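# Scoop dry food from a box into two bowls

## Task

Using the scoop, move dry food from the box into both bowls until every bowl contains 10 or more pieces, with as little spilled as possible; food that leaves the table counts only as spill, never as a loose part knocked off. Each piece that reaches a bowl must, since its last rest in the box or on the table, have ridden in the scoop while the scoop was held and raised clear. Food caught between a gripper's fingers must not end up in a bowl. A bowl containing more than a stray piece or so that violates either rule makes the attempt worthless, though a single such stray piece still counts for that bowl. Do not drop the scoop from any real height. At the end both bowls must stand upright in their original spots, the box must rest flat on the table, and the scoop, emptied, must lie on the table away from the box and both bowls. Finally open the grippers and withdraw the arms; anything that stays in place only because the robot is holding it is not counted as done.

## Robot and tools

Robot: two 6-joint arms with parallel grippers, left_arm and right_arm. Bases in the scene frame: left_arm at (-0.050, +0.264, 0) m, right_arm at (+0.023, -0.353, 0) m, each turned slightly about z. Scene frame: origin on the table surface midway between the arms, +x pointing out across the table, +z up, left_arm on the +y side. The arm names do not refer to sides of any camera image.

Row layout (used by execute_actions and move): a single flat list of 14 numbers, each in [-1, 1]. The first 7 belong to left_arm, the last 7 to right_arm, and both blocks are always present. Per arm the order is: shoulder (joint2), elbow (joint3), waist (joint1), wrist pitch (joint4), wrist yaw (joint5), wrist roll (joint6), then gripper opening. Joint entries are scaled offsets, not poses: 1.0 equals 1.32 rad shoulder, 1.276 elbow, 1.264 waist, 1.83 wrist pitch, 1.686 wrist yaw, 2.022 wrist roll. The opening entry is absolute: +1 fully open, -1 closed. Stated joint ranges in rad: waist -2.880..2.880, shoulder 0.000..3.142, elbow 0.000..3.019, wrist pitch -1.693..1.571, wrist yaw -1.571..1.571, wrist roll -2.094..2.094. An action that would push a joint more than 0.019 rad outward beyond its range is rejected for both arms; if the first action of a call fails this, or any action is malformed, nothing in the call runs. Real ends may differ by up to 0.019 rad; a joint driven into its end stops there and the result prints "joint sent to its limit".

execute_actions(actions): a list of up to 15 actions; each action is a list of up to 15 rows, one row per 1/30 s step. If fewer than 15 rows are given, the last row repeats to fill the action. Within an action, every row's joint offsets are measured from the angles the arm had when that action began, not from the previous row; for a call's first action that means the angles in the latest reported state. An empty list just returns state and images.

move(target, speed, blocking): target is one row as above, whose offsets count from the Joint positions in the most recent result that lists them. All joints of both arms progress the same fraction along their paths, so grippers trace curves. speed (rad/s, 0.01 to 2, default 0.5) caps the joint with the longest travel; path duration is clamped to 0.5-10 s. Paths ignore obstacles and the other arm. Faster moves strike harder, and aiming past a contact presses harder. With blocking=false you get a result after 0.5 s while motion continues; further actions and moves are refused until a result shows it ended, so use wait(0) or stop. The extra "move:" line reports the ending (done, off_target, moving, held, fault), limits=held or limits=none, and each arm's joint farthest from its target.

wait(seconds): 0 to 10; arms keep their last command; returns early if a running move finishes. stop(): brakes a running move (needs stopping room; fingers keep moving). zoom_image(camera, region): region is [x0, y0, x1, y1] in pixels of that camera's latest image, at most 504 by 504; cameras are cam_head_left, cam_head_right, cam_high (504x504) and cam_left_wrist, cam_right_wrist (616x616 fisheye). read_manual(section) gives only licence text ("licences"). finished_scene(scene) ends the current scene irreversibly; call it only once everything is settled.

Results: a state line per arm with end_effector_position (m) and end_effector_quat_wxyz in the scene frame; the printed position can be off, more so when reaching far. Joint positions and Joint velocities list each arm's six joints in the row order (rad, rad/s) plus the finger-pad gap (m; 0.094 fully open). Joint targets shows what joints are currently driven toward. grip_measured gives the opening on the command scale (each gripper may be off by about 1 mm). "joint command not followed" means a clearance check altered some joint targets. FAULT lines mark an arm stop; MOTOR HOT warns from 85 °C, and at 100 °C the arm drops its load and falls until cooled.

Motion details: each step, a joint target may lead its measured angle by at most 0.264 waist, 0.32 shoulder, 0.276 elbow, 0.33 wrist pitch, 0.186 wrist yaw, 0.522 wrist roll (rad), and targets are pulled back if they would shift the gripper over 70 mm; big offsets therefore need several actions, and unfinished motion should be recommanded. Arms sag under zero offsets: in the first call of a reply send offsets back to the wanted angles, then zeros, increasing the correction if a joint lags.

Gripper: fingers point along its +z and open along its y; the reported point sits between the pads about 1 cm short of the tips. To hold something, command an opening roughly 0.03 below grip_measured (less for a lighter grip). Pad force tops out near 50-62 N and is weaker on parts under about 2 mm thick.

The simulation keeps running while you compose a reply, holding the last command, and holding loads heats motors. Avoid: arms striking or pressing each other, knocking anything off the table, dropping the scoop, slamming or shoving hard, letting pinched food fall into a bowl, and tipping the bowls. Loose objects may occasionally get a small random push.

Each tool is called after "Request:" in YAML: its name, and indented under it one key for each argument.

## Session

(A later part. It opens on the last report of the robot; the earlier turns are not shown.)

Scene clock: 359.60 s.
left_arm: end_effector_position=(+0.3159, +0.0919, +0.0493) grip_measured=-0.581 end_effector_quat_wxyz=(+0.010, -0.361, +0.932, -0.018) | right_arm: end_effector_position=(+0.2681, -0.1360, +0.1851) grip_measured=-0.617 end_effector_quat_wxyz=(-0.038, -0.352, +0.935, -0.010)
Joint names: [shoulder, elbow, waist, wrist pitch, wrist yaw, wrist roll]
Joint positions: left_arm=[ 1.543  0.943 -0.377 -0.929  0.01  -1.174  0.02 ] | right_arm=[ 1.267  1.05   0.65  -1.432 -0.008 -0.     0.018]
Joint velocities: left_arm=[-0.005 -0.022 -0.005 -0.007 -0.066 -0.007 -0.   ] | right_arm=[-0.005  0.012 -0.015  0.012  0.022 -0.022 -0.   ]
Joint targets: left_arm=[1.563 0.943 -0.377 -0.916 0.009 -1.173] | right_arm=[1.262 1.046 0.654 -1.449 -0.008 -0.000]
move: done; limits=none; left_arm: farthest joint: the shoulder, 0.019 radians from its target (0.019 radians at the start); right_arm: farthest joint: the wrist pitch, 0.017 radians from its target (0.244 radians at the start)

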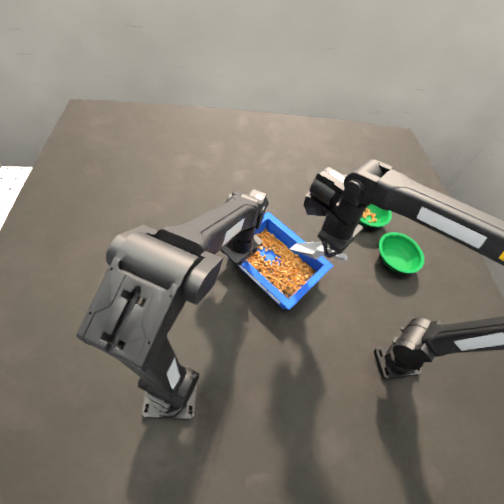

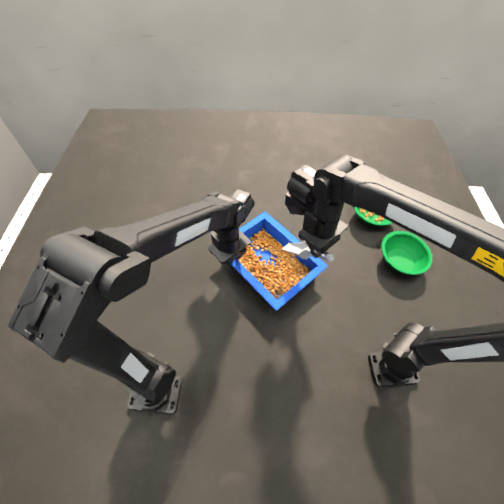

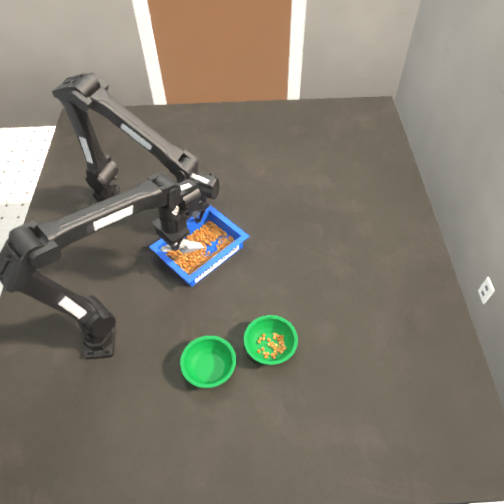

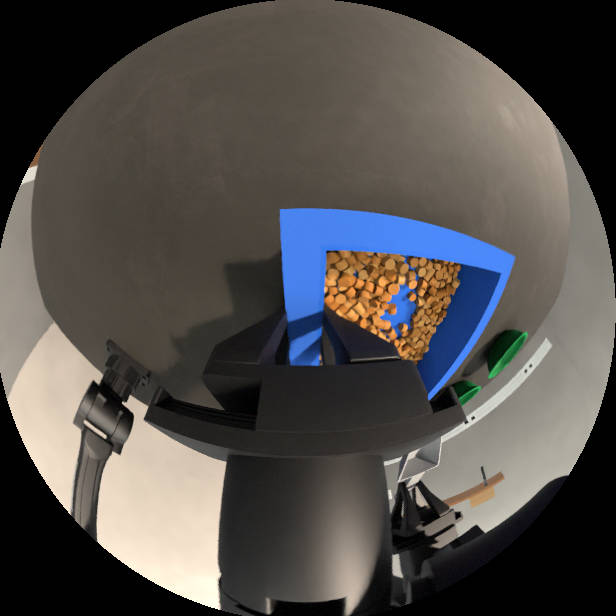

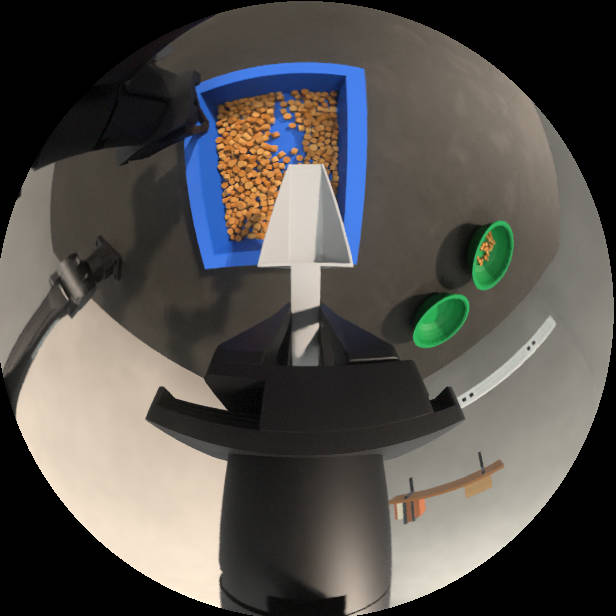

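Request:
move:
  target: [0.015,0,0,0.008,0,0,-0.62, 0.124,-0.088,0,0.129,0,0,-0.65]
  speed: 0.25

Scene clock: 377.90 s.
left_arm: end_effector_position=(+0.3159, +0.0919, +0.0493) grip_measured=-0.581 end_effector_quat_wxyz=(+0.010, -0.361, +0.932, -0.018) | right_arm: end_effector_position=(+0.2829, -0.1230, +0.1010) grip_measured=-0.617 end_effector_quat_wxyz=(-0.046, -0.352, +0.935, -0.013)
Joint names: [shoulder, elbow, waist, wrist pitch, wrist yaw, wrist roll]
Joint positions: left_arm=[ 1.543  0.943 -0.377 -0.929  0.01  -1.174  0.02 ] | right_arm=[ 1.41   0.95   0.65  -1.207 -0.008 -0.     0.018]
Joint velocities: left_arm=[-0.015 -0.002  0.005 -0.002  0.066 -0.007 -0.   ] | right_arm=[-0.015  0.002  0.015  0.002 -0.022 -0.022 -0.   ]
Joint targets: left_arm=[1.563 0.943 -0.377 -0.915 0.010 -1.174] | right_arm=[1.430 0.938 0.650 -1.196 -0.008 -0.000]
move: off_target (right_arm); limits=none; left_arm: farthest joint: the shoulder, 0.019 radians from its target (0.019 radians at the start); right_arm: farthest joint: the shoulder, 0.021 radians from its target (0.164 radians at the start)

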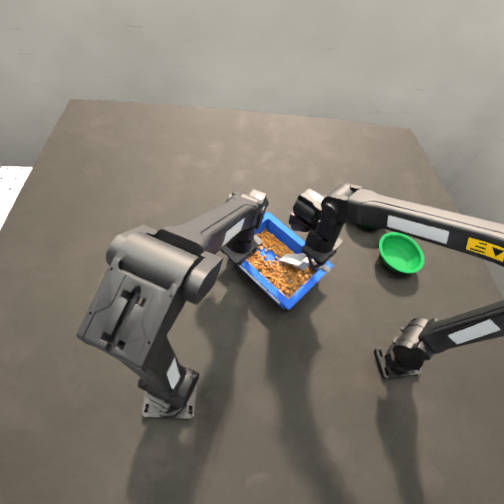

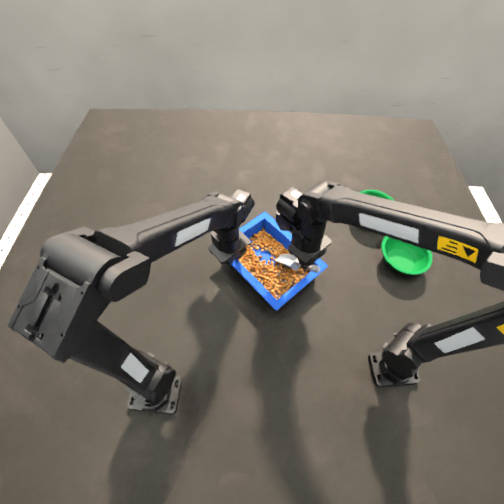

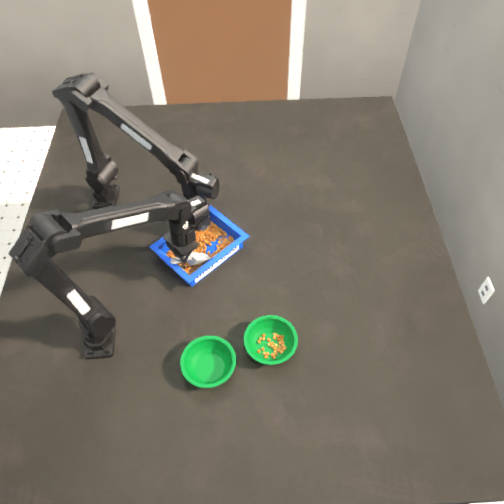

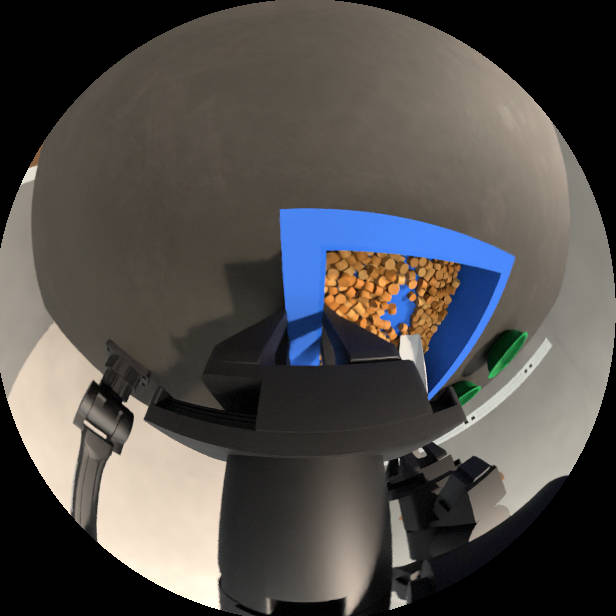

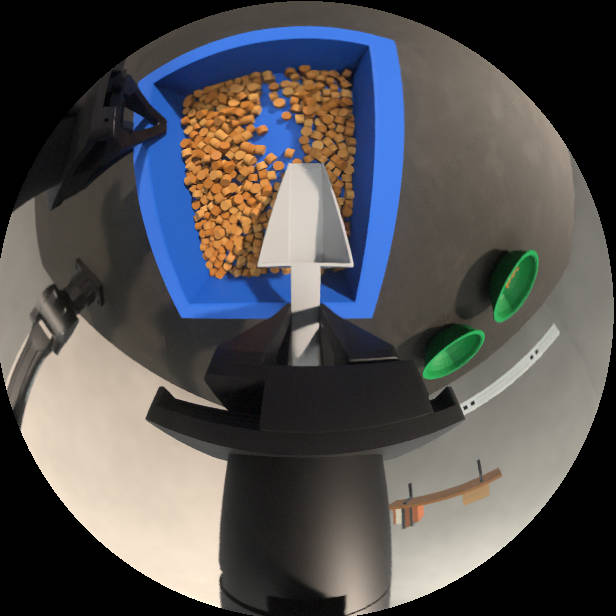

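I'll re-check the current state before continuing.

Request:
execute_actions:
  actions: []

Scene clock: 392.63 s.
left_arm: end_effector_position=(+0.3159, +0.0919, +0.0493) grip_measured=-0.581 end_effector_quat_wxyz=(+0.010, -0.361, +0.932, -0.018) | right_arm: end_effector_position=(+0.2829, -0.1230, +0.1010) grip_measured=-0.617 end_effector_quat_wxyz=(-0.046, -0.352, +0.935, -0.013)
Joint names: [shoulder, elbow, waist, wrist pitch, wrist yaw, wrist roll]
Joint positions: left_arm=[ 1.543  0.943 -0.377 -0.929  0.01  -1.174  0.02 ] | right_arm=[ 1.41   0.95   0.65  -1.207 -0.008 -0.     0.018]
Joint velocities: left_arm=[-0.005 -0.017 -0.005  0.007  0.095  0.007 -0.001] | right_arm=[ 0.005  0.007 -0.005  0.007  0.051  0.007 -0.   ]
Joint targets: left_arm=[1.563 0.943 -0.377 -0.915 0.010 -1.174] | right_arm=[1.430 0.938 0.650 -1.196 -0.008 -0.000]

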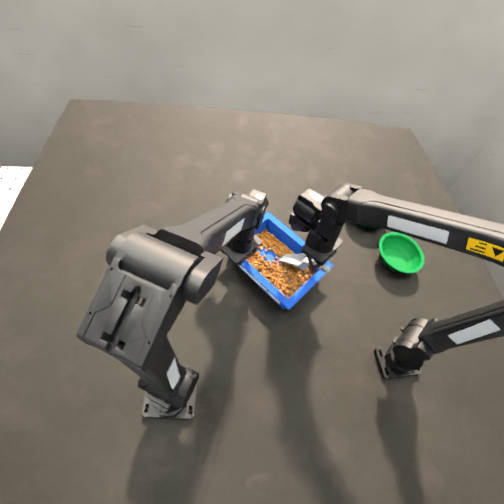

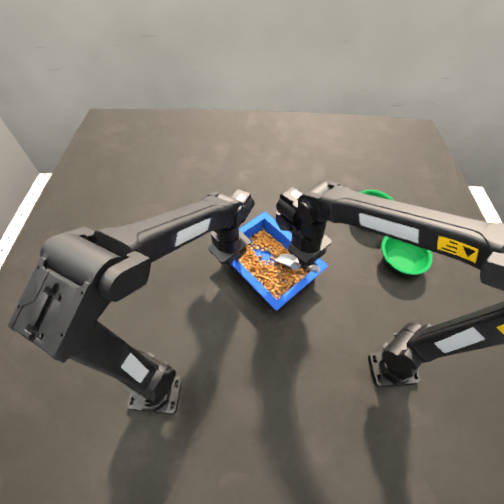

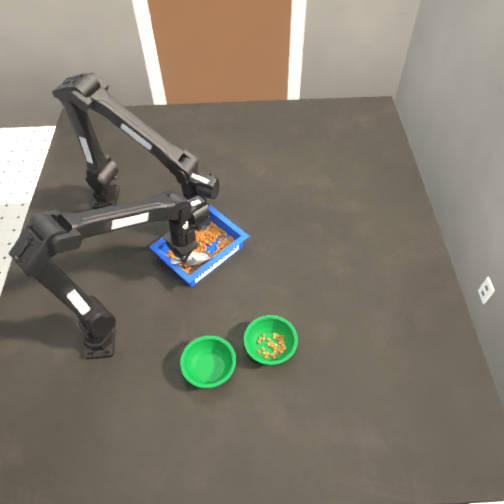

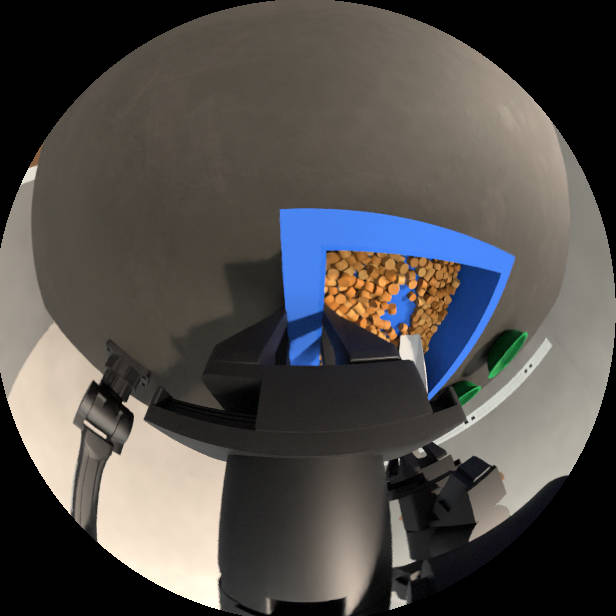

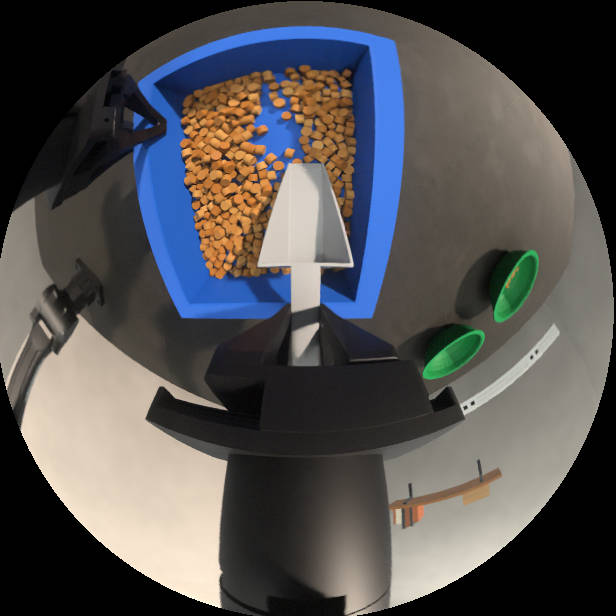

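Request:
move:
  target: [0.015,0,0,0.008,0,0,-0.62, -0.0326,-0.0752,0,0.112,0,0,-0.65]
  speed: 0.2

Scene clock: 400.60 s.
left_arm: end_effector_position=(+0.3159, +0.0919, +0.0493) grip_measured=-0.581 end_effector_quat_wxyz=(+0.010, -0.361, +0.932, -0.018) | right_arm: end_effector_position=(+0.2897, -0.1171, +0.0821) grip_measured=-0.617 end_effector_quat_wxyz=(+0.016, -0.353, +0.936, +0.010)
Joint names: [shoulder, elbow, waist, wrist pitch, wrist yaw, wrist roll]
Joint positions: left_arm=[ 1.543  0.943 -0.377 -0.929  0.01  -1.174  0.02 ] | right_arm=[ 1.373  0.86   0.65  -1.021 -0.008 -0.     0.018]
Joint velocities: left_arm=[-0.024  0.002 -0.015 -0.007 -0.066  0.037  0.   ] | right_arm=[ 0.005  0.007  0.005 -0.007  0.007 -0.037  0.   ]
Joint targets: left_arm=[1.563 0.943 -0.377 -0.915 0.010 -1.174] | right_arm=[1.367 0.854 0.650 -1.002 -0.008 -0.000]
move: done; limits=none; left_arm: farthest joint: the shoulder, 0.019 radians from its target (0.019 radians at the start); right_arm: farthest joint: the wrist pitch, 0.019 radians from its target (0.205 radians at the start)

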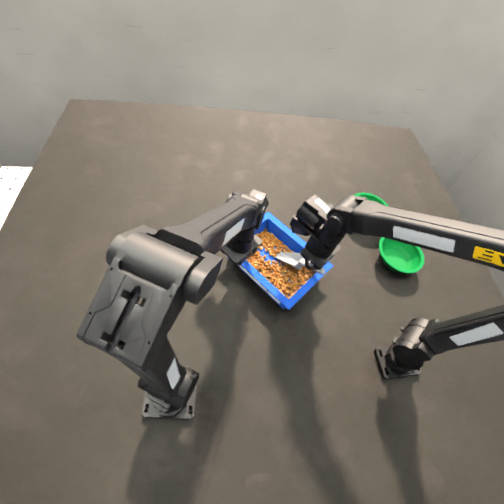

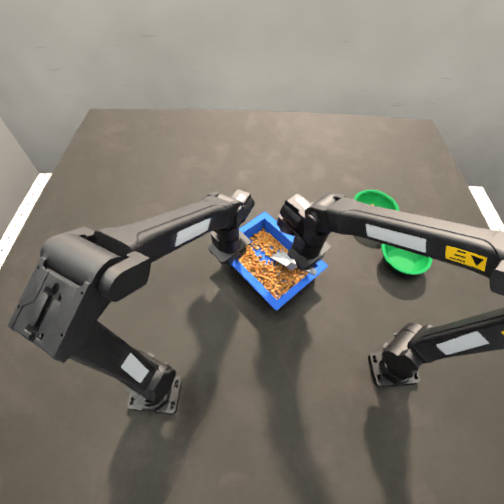

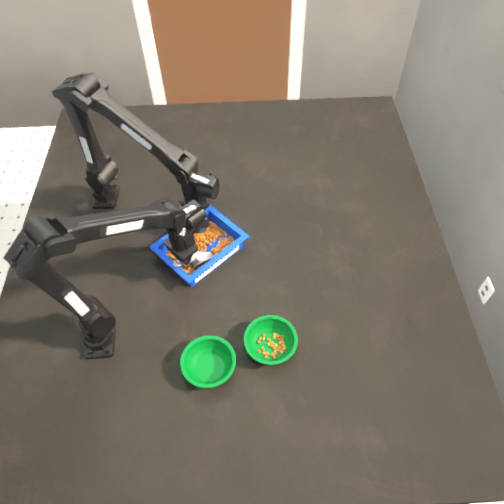

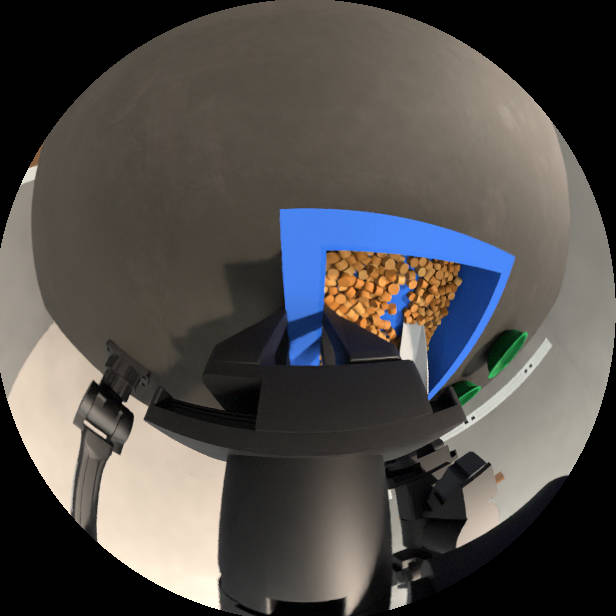

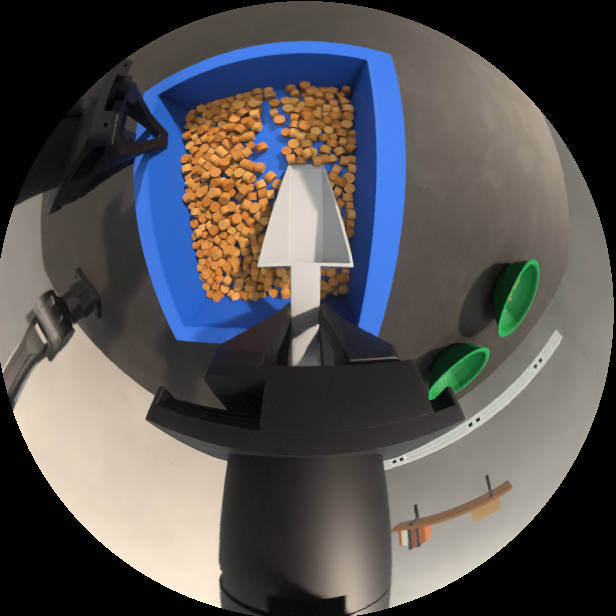

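Request:
move:
  target: [0.015,0,0,0.008,0,0,-0.62, 0.025,-0.051,0,0.1366,0,0,-0.65]
  speed: 0.2

Scene clock: 404.40 s.
left_arm: end_effector_position=(+0.3159, +0.0919, +0.0493) grip_measured=-0.581 end_effector_quat_wxyz=(+0.010, -0.361, +0.932, -0.018) | right_arm: end_effector_position=(+0.3113, -0.0981, +0.0624) grip_measured=-0.617 end_effector_quat_wxyz=(+0.088, -0.351, +0.931, +0.038)
Joint names: [shoulder, elbow, waist, wrist pitch, wrist yaw, wrist roll]
Joint positions: left_arm=[ 1.543  0.943 -0.377 -0.929  0.01  -1.174  0.02 ] | right_arm=[ 1.388  0.801  0.65  -0.792 -0.008 -0.     0.018]
Joint velocities: left_arm=[ 0.005 -0.007 -0.005  0.002  0.022  0.022 -0.001] | right_arm=[-0.005 -0.012  0.005 -0.007  0.11   0.022  0.   ]
Joint targets: left_arm=[1.563 0.943 -0.377 -0.915 0.010 -1.174] | right_arm=[1.406 0.795 0.650 -0.770 -0.008 -0.000]
move: off_target (right_arm); limits=none; left_arm: farthest joint: the shoulder, 0.019 radians from its target (0.019 radians at the start); right_arm: farthest joint: the wrist pitch, 0.021 radians from its target (0.250 radians at the start)

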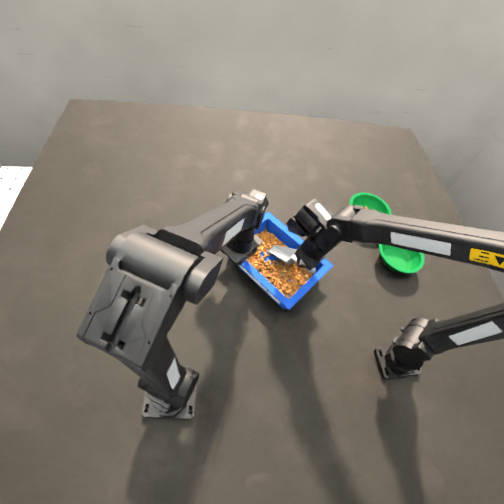

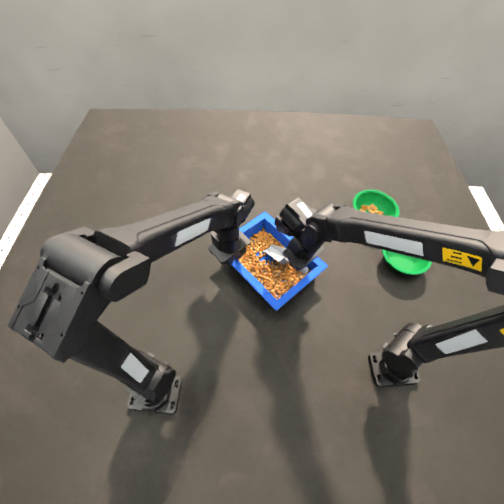

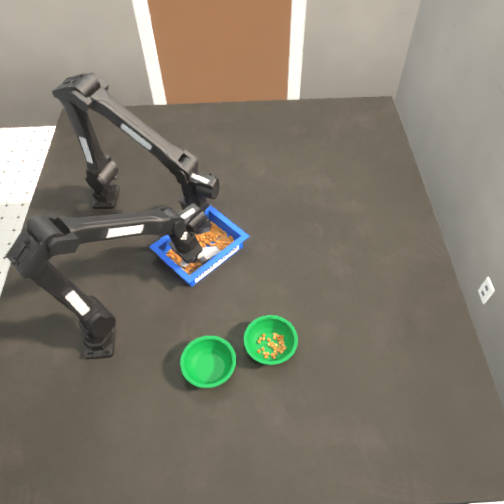

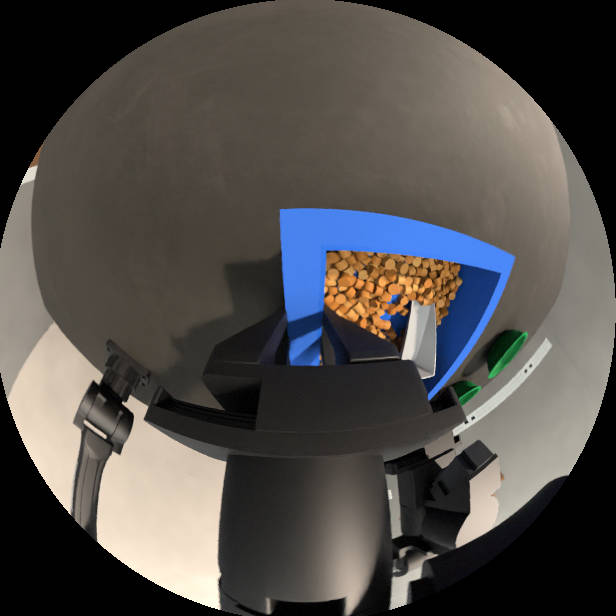

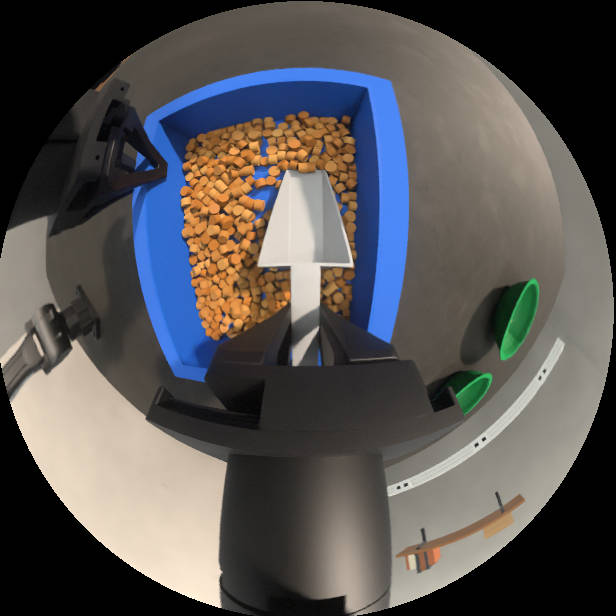

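Request:
move:
  target: [0.015,0,0,0.008,0,0,-0.62, 0.0947,0.0635,0,0.1027,0,0,-0.65]
  speed: 0.15

Scene clock: 410.83 s.
left_arm: end_effector_position=(+0.3168, +0.0917, +0.0494) grip_measured=-0.581 end_effector_quat_wxyz=(+0.012, -0.363, +0.931, -0.019) | right_arm: end_effector_position=(+0.3502, -0.0639, +0.0478) grip_measured=-0.617 end_effector_quat_wxyz=(+0.138, -0.349, +0.925, +0.056)
Joint names: [shoulder, elbow, waist, wrist pitch, wrist yaw, wrist roll]
Joint positions: left_arm=[ 1.543  0.943 -0.377 -0.926  0.009 -1.179  0.02 ] | right_arm=[ 1.491  0.843  0.65  -0.623 -0.008 -0.     0.018]
Joint velocities: left_arm=[-0.015 -0.007 -0.005 -0.012  0.051 -0.095 -0.001] | right_arm=[-0.005 -0.022  0.005  0.012 -0.007  0.007  0.   ]
Joint targets: left_arm=[1.563 0.943 -0.377 -0.914 0.010 -1.174] | right_arm=[1.513 0.882 0.650 -0.604 -0.008 -0.000]
move: off_target (right_arm); limits=none; left_arm: farthest joint: the shoulder, 0.019 radians from its target (0.019 radians at the start); right_arm: farthest joint: the elbow, 0.039 radians from its target (0.081 radians at the start)

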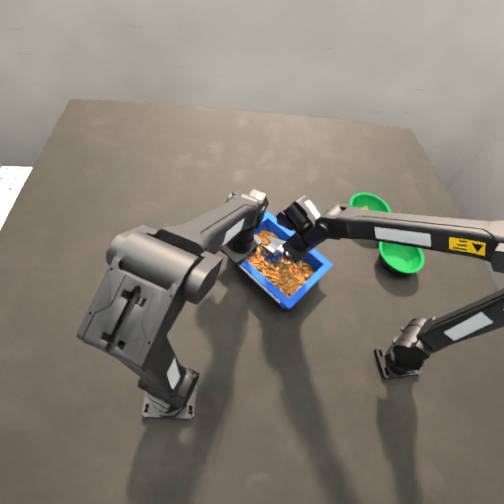

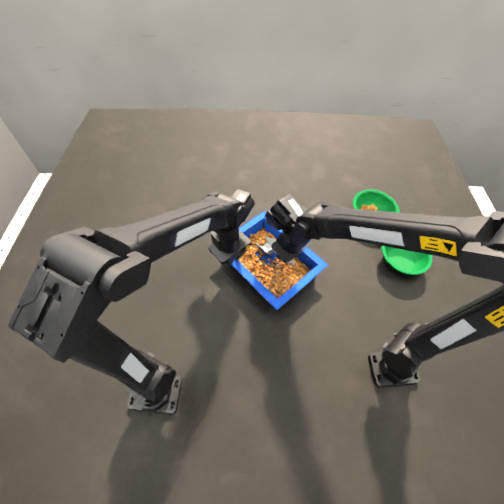

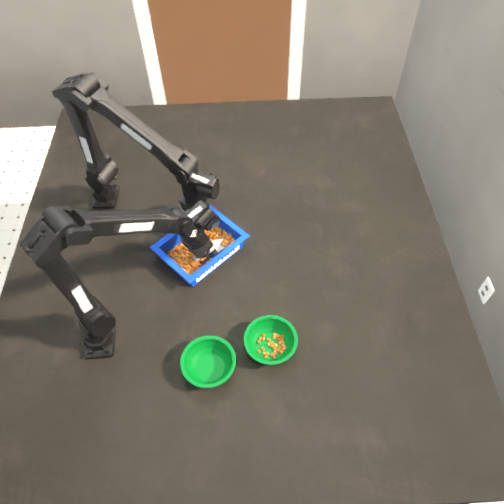

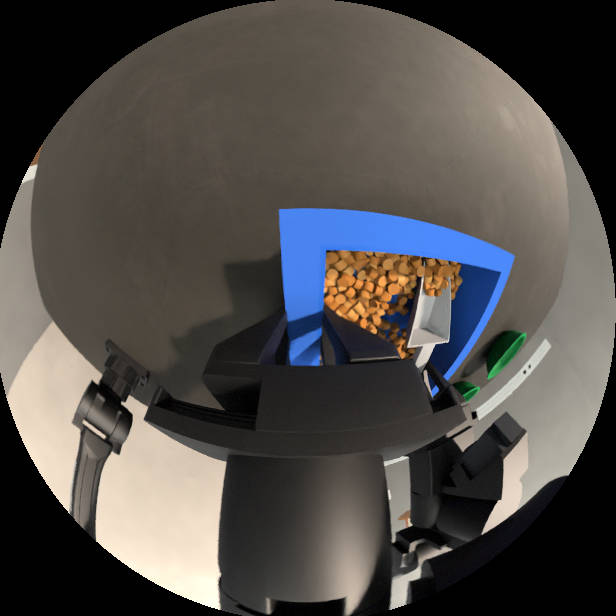

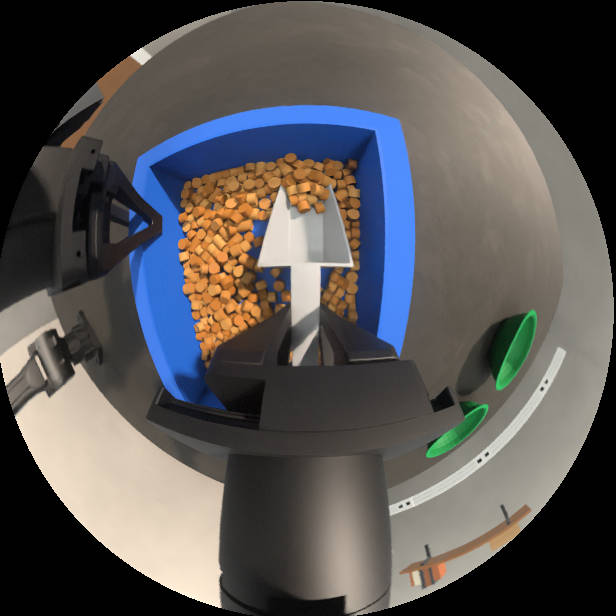

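Request:
move:
  target: [0.015,0,0,0.008,0,0,-0.62, -0.1015,-0.185,0,0.2366,0,0,-0.65]
  speed: 0.18

Scene clock: 421.60 s.
left_arm: end_effector_position=(+0.3170, +0.0916, +0.0494) grip_measured=-0.581 end_effector_quat_wxyz=(+0.012, -0.364, +0.931, -0.019) | right_arm: end_effector_position=(+0.3430, -0.0702, +0.0488) grip_measured=-0.617 end_effector_quat_wxyz=(+0.273, -0.338, +0.894, +0.107)
Joint names: [shoulder, elbow, waist, wrist pitch, wrist yaw, wrist roll]
Joint positions: left_arm=[ 1.543  0.943 -0.377 -0.925  0.009 -1.18   0.02 ] | right_arm=[ 1.367  0.609  0.65  -0.219 -0.008 -0.     0.018]
Joint velocities: left_arm=[-0.015 -0.007  0.005 -0.002 -0.022  0.007  0.   ] | right_arm=[-0.015 -0.012 -0.015  0.017 -0.007  0.022 -0.   ]
Joint targets: left_arm=[1.563 0.943 -0.377 -0.911 0.009 -1.179] | right_arm=[1.358 0.607 0.650 -0.190 -0.008 -0.000]
move: off_target (right_arm); limits=none; left_arm: farthest joint: the shoulder, 0.019 radians from its target (0.019 radians at the start); right_arm: farthest joint: the wrist pitch, 0.029 radians from its target (0.433 radians at the start)

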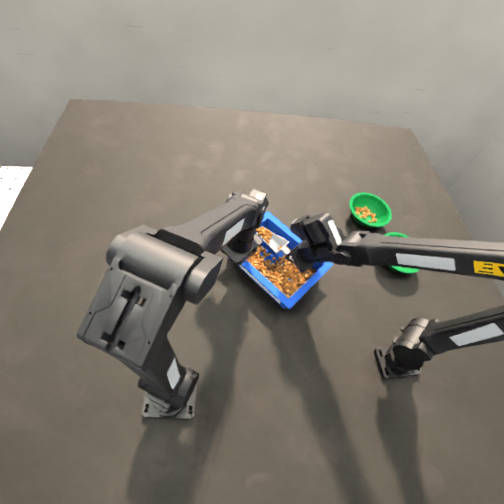

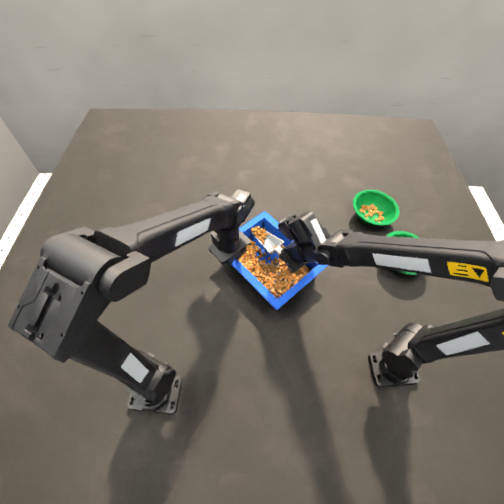

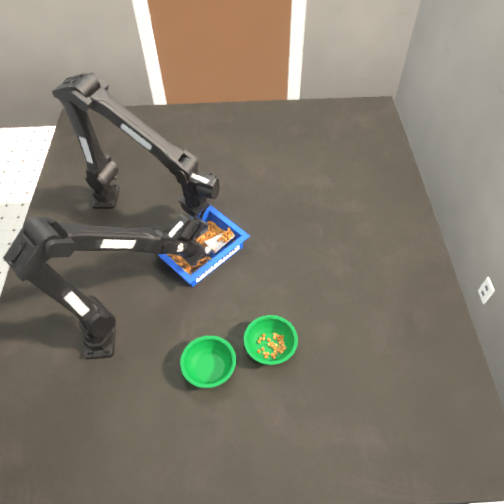

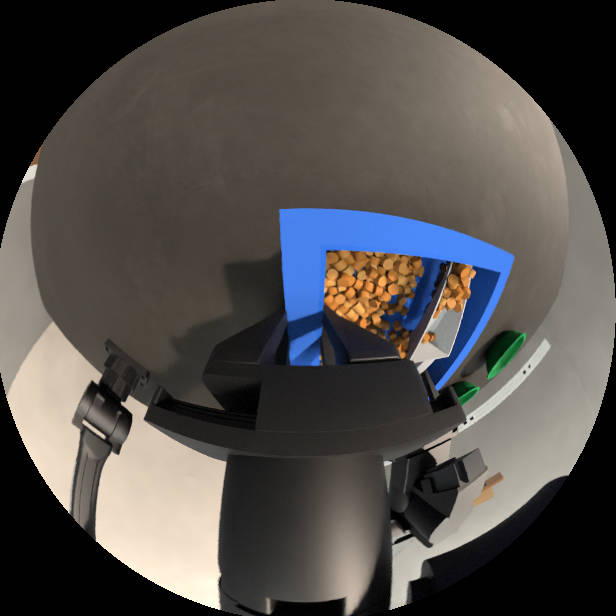

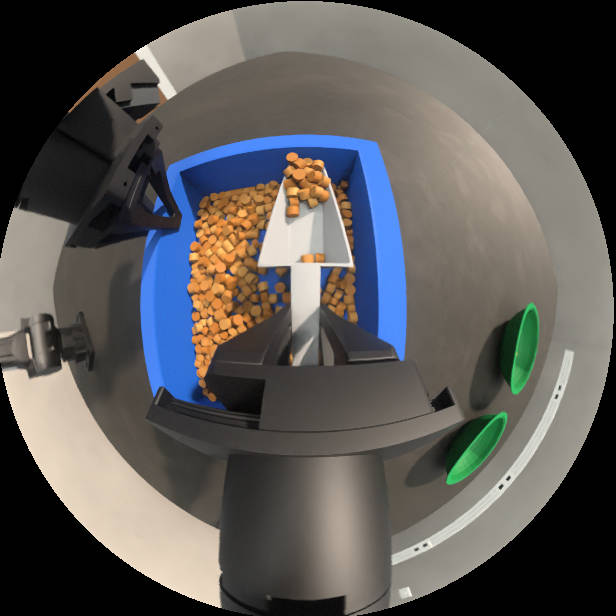

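Request:
move:
  target: [0.015,0,0,0.008,0,0,-0.62, -0.0992,-0.1434,0,0.224,0,0,-0.65]
  speed: 0.2

Scene clock: 426.13 s.
left_arm: end_effector_position=(+0.3170, +0.0916, +0.0494) grip_measured=-0.581 end_effector_quat_wxyz=(+0.012, -0.364, +0.931, -0.019) | right_arm: end_effector_position=(+0.3388, -0.0740, +0.0823) grip_measured=-0.617 end_effector_quat_wxyz=(+0.411, -0.318, +0.839, +0.159)
Joint names: [shoulder, elbow, waist, wrist pitch, wrist yaw, wrist roll]
Joint positions: left_arm=[ 1.543  0.943 -0.377 -0.925  0.009 -1.18   0.02 ] | right_arm=[ 1.245  0.429  0.65   0.159 -0.008 -0.     0.018]
Joint velocities: left_arm=[-0.015  0.007 -0.005 -0.007 -0.051 -0.022 -0.   ] | right_arm=[-0.015 -0.002  0.005 -0.007  0.081  0.007 -0.   ]
Joint targets: left_arm=[1.563 0.943 -0.377 -0.910 0.009 -1.180] | right_arm=[1.236 0.426 0.650 0.191 -0.008 -0.000]
move: off_target (right_arm); limits=none; left_arm: farthest joint: the shoulder, 0.019 radians from its target (0.019 radians at the start); right_arm: farthest joint: the wrist pitch, 0.032 radians from its target (0.410 radians at the start)

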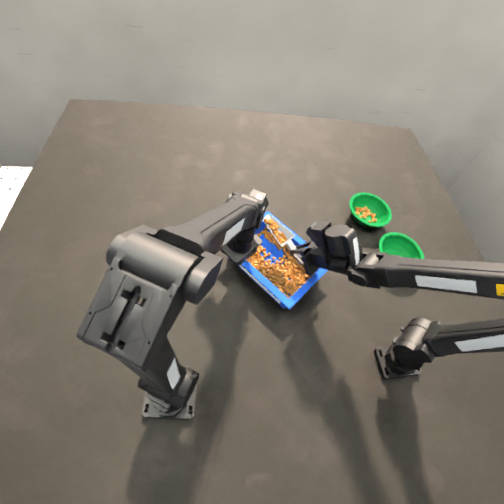

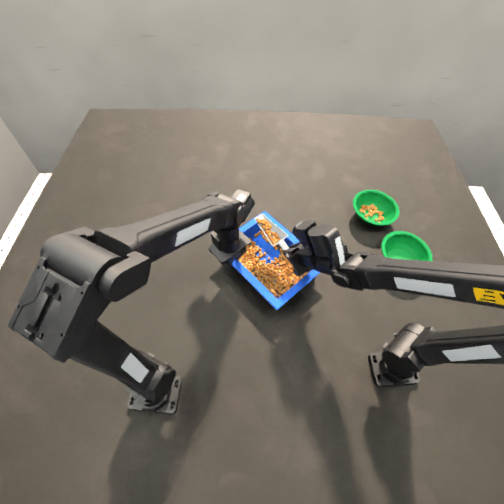

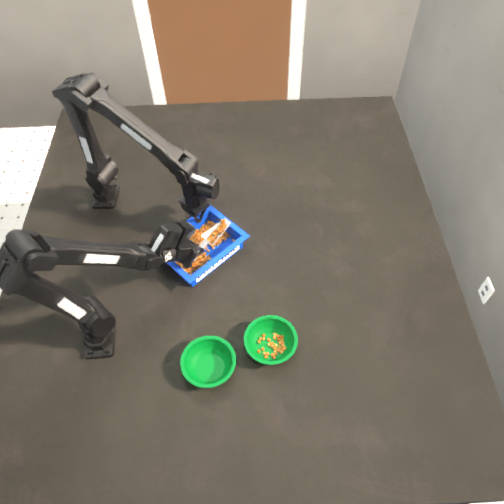

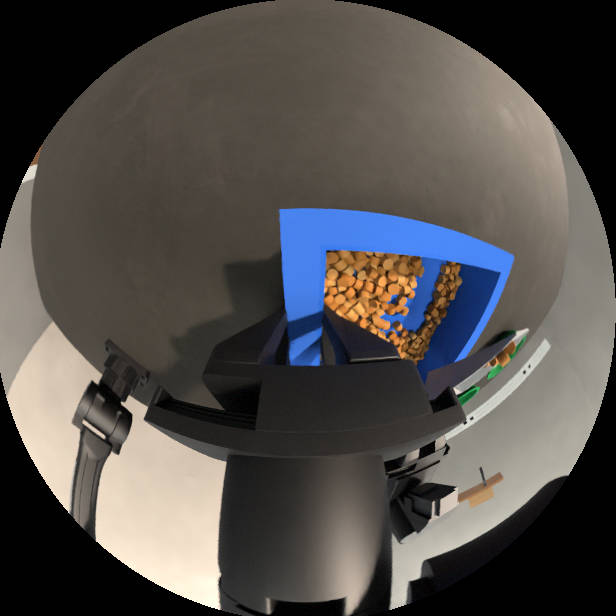

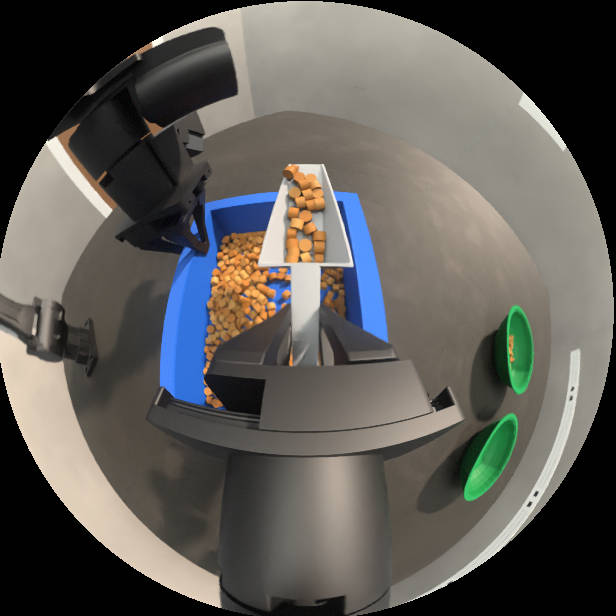

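Request:
move:
  target: [0.015,0,0,0.008,0,0,-0.62, -0.1758,-0.0768,0,0.06,0,0,-0.65]
  speed: 0.2

Request:
zoom_image:
  camera: "cam_right_wrist"
  region: [240,130,380,290]

Scene clock: 430.77 s.
left_arm: end_effector_position=(+0.3170, +0.0916, +0.0494) grip_measured=-0.581 end_effector_quat_wxyz=(+0.012, -0.364, +0.931, -0.019) | right_arm: end_effector_position=(+0.3214, -0.0892, +0.1398) grip_measured=-0.617 end_effector_quat_wxyz=(+0.497, -0.301, +0.792, +0.191)
Joint names: [shoulder, elbow, waist, wrist pitch, wrist yaw, wrist roll]
Joint positions: left_arm=[ 1.543  0.943 -0.377 -0.925  0.009 -1.18   0.02 ] | right_arm=[ 1.018  0.333  0.65   0.237 -0.008 -0.     0.018]
Joint velocities: left_arm=[ 0.005 -0.007 -0.005  0.012 -0.022 -0.007 -0.   ] | right_arm=[-0.005  0.002 -0.005 -0.007 -0.022 -0.022 -0.   ]
Joint targets: left_arm=[1.563 0.943 -0.377 -0.910 0.009 -1.180] | right_arm=[1.013 0.331 0.650 0.269 -0.008 -0.000]
move: off_target (right_arm); limits=none; left_arm: farthest joint: the shoulder, 0.019 radians from its target (0.019 radians at the start); right_arm: farthest joint: the wrist pitch, 0.032 radians from its target (0.110 radians at the start)

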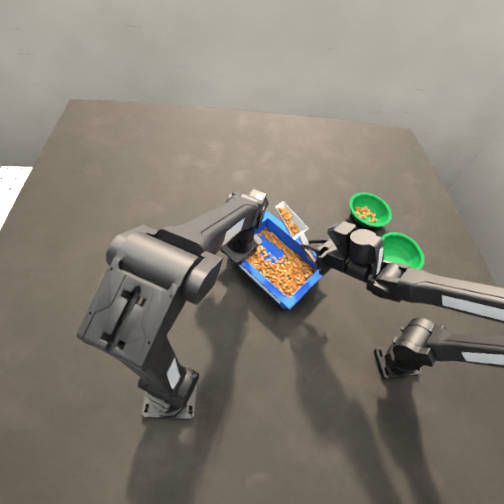

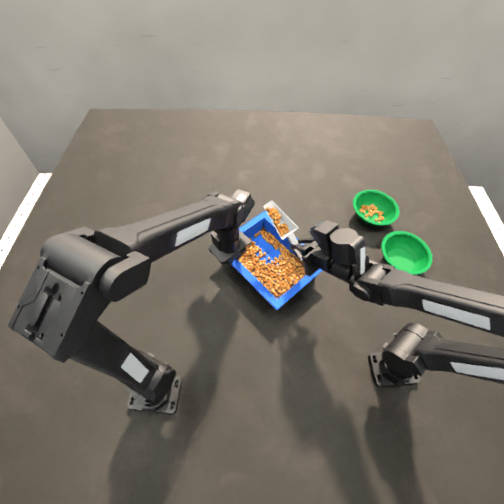

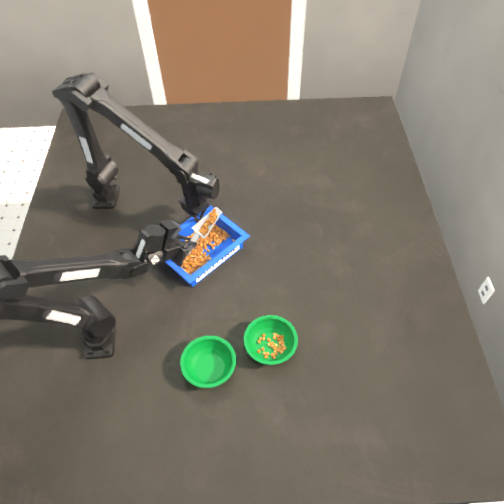

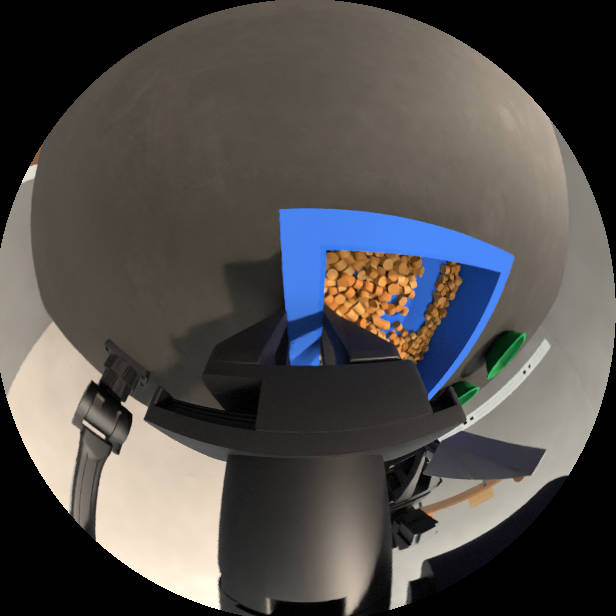

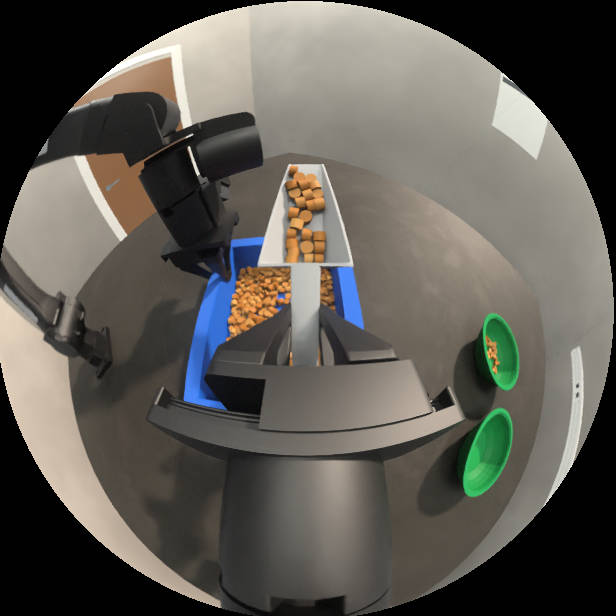

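Region (240, 130, 380, 290) of cam_right_wrist's 616x616 image, scaled by 3.150, with more detail than that image has; it fills the left 441 columns of this view, and the rest is white.

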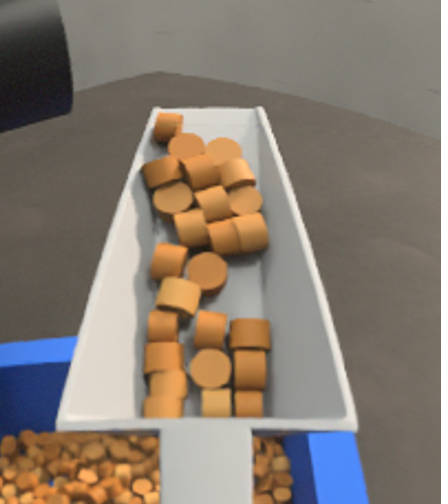

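Request:
zoom_image:
  camera: "cam_right_wrist"
  region: [250,290,360,390]

Region (250, 290, 360, 390) of cam_right_wrist's 616x616 image, scaled by 4.582, with more detail than that image has; it fills the top 458 rows of this view, and the rest is white.

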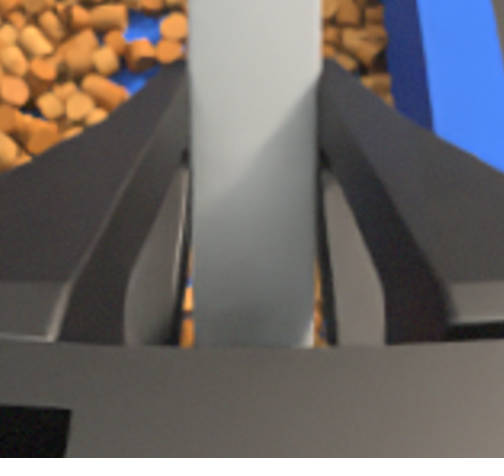

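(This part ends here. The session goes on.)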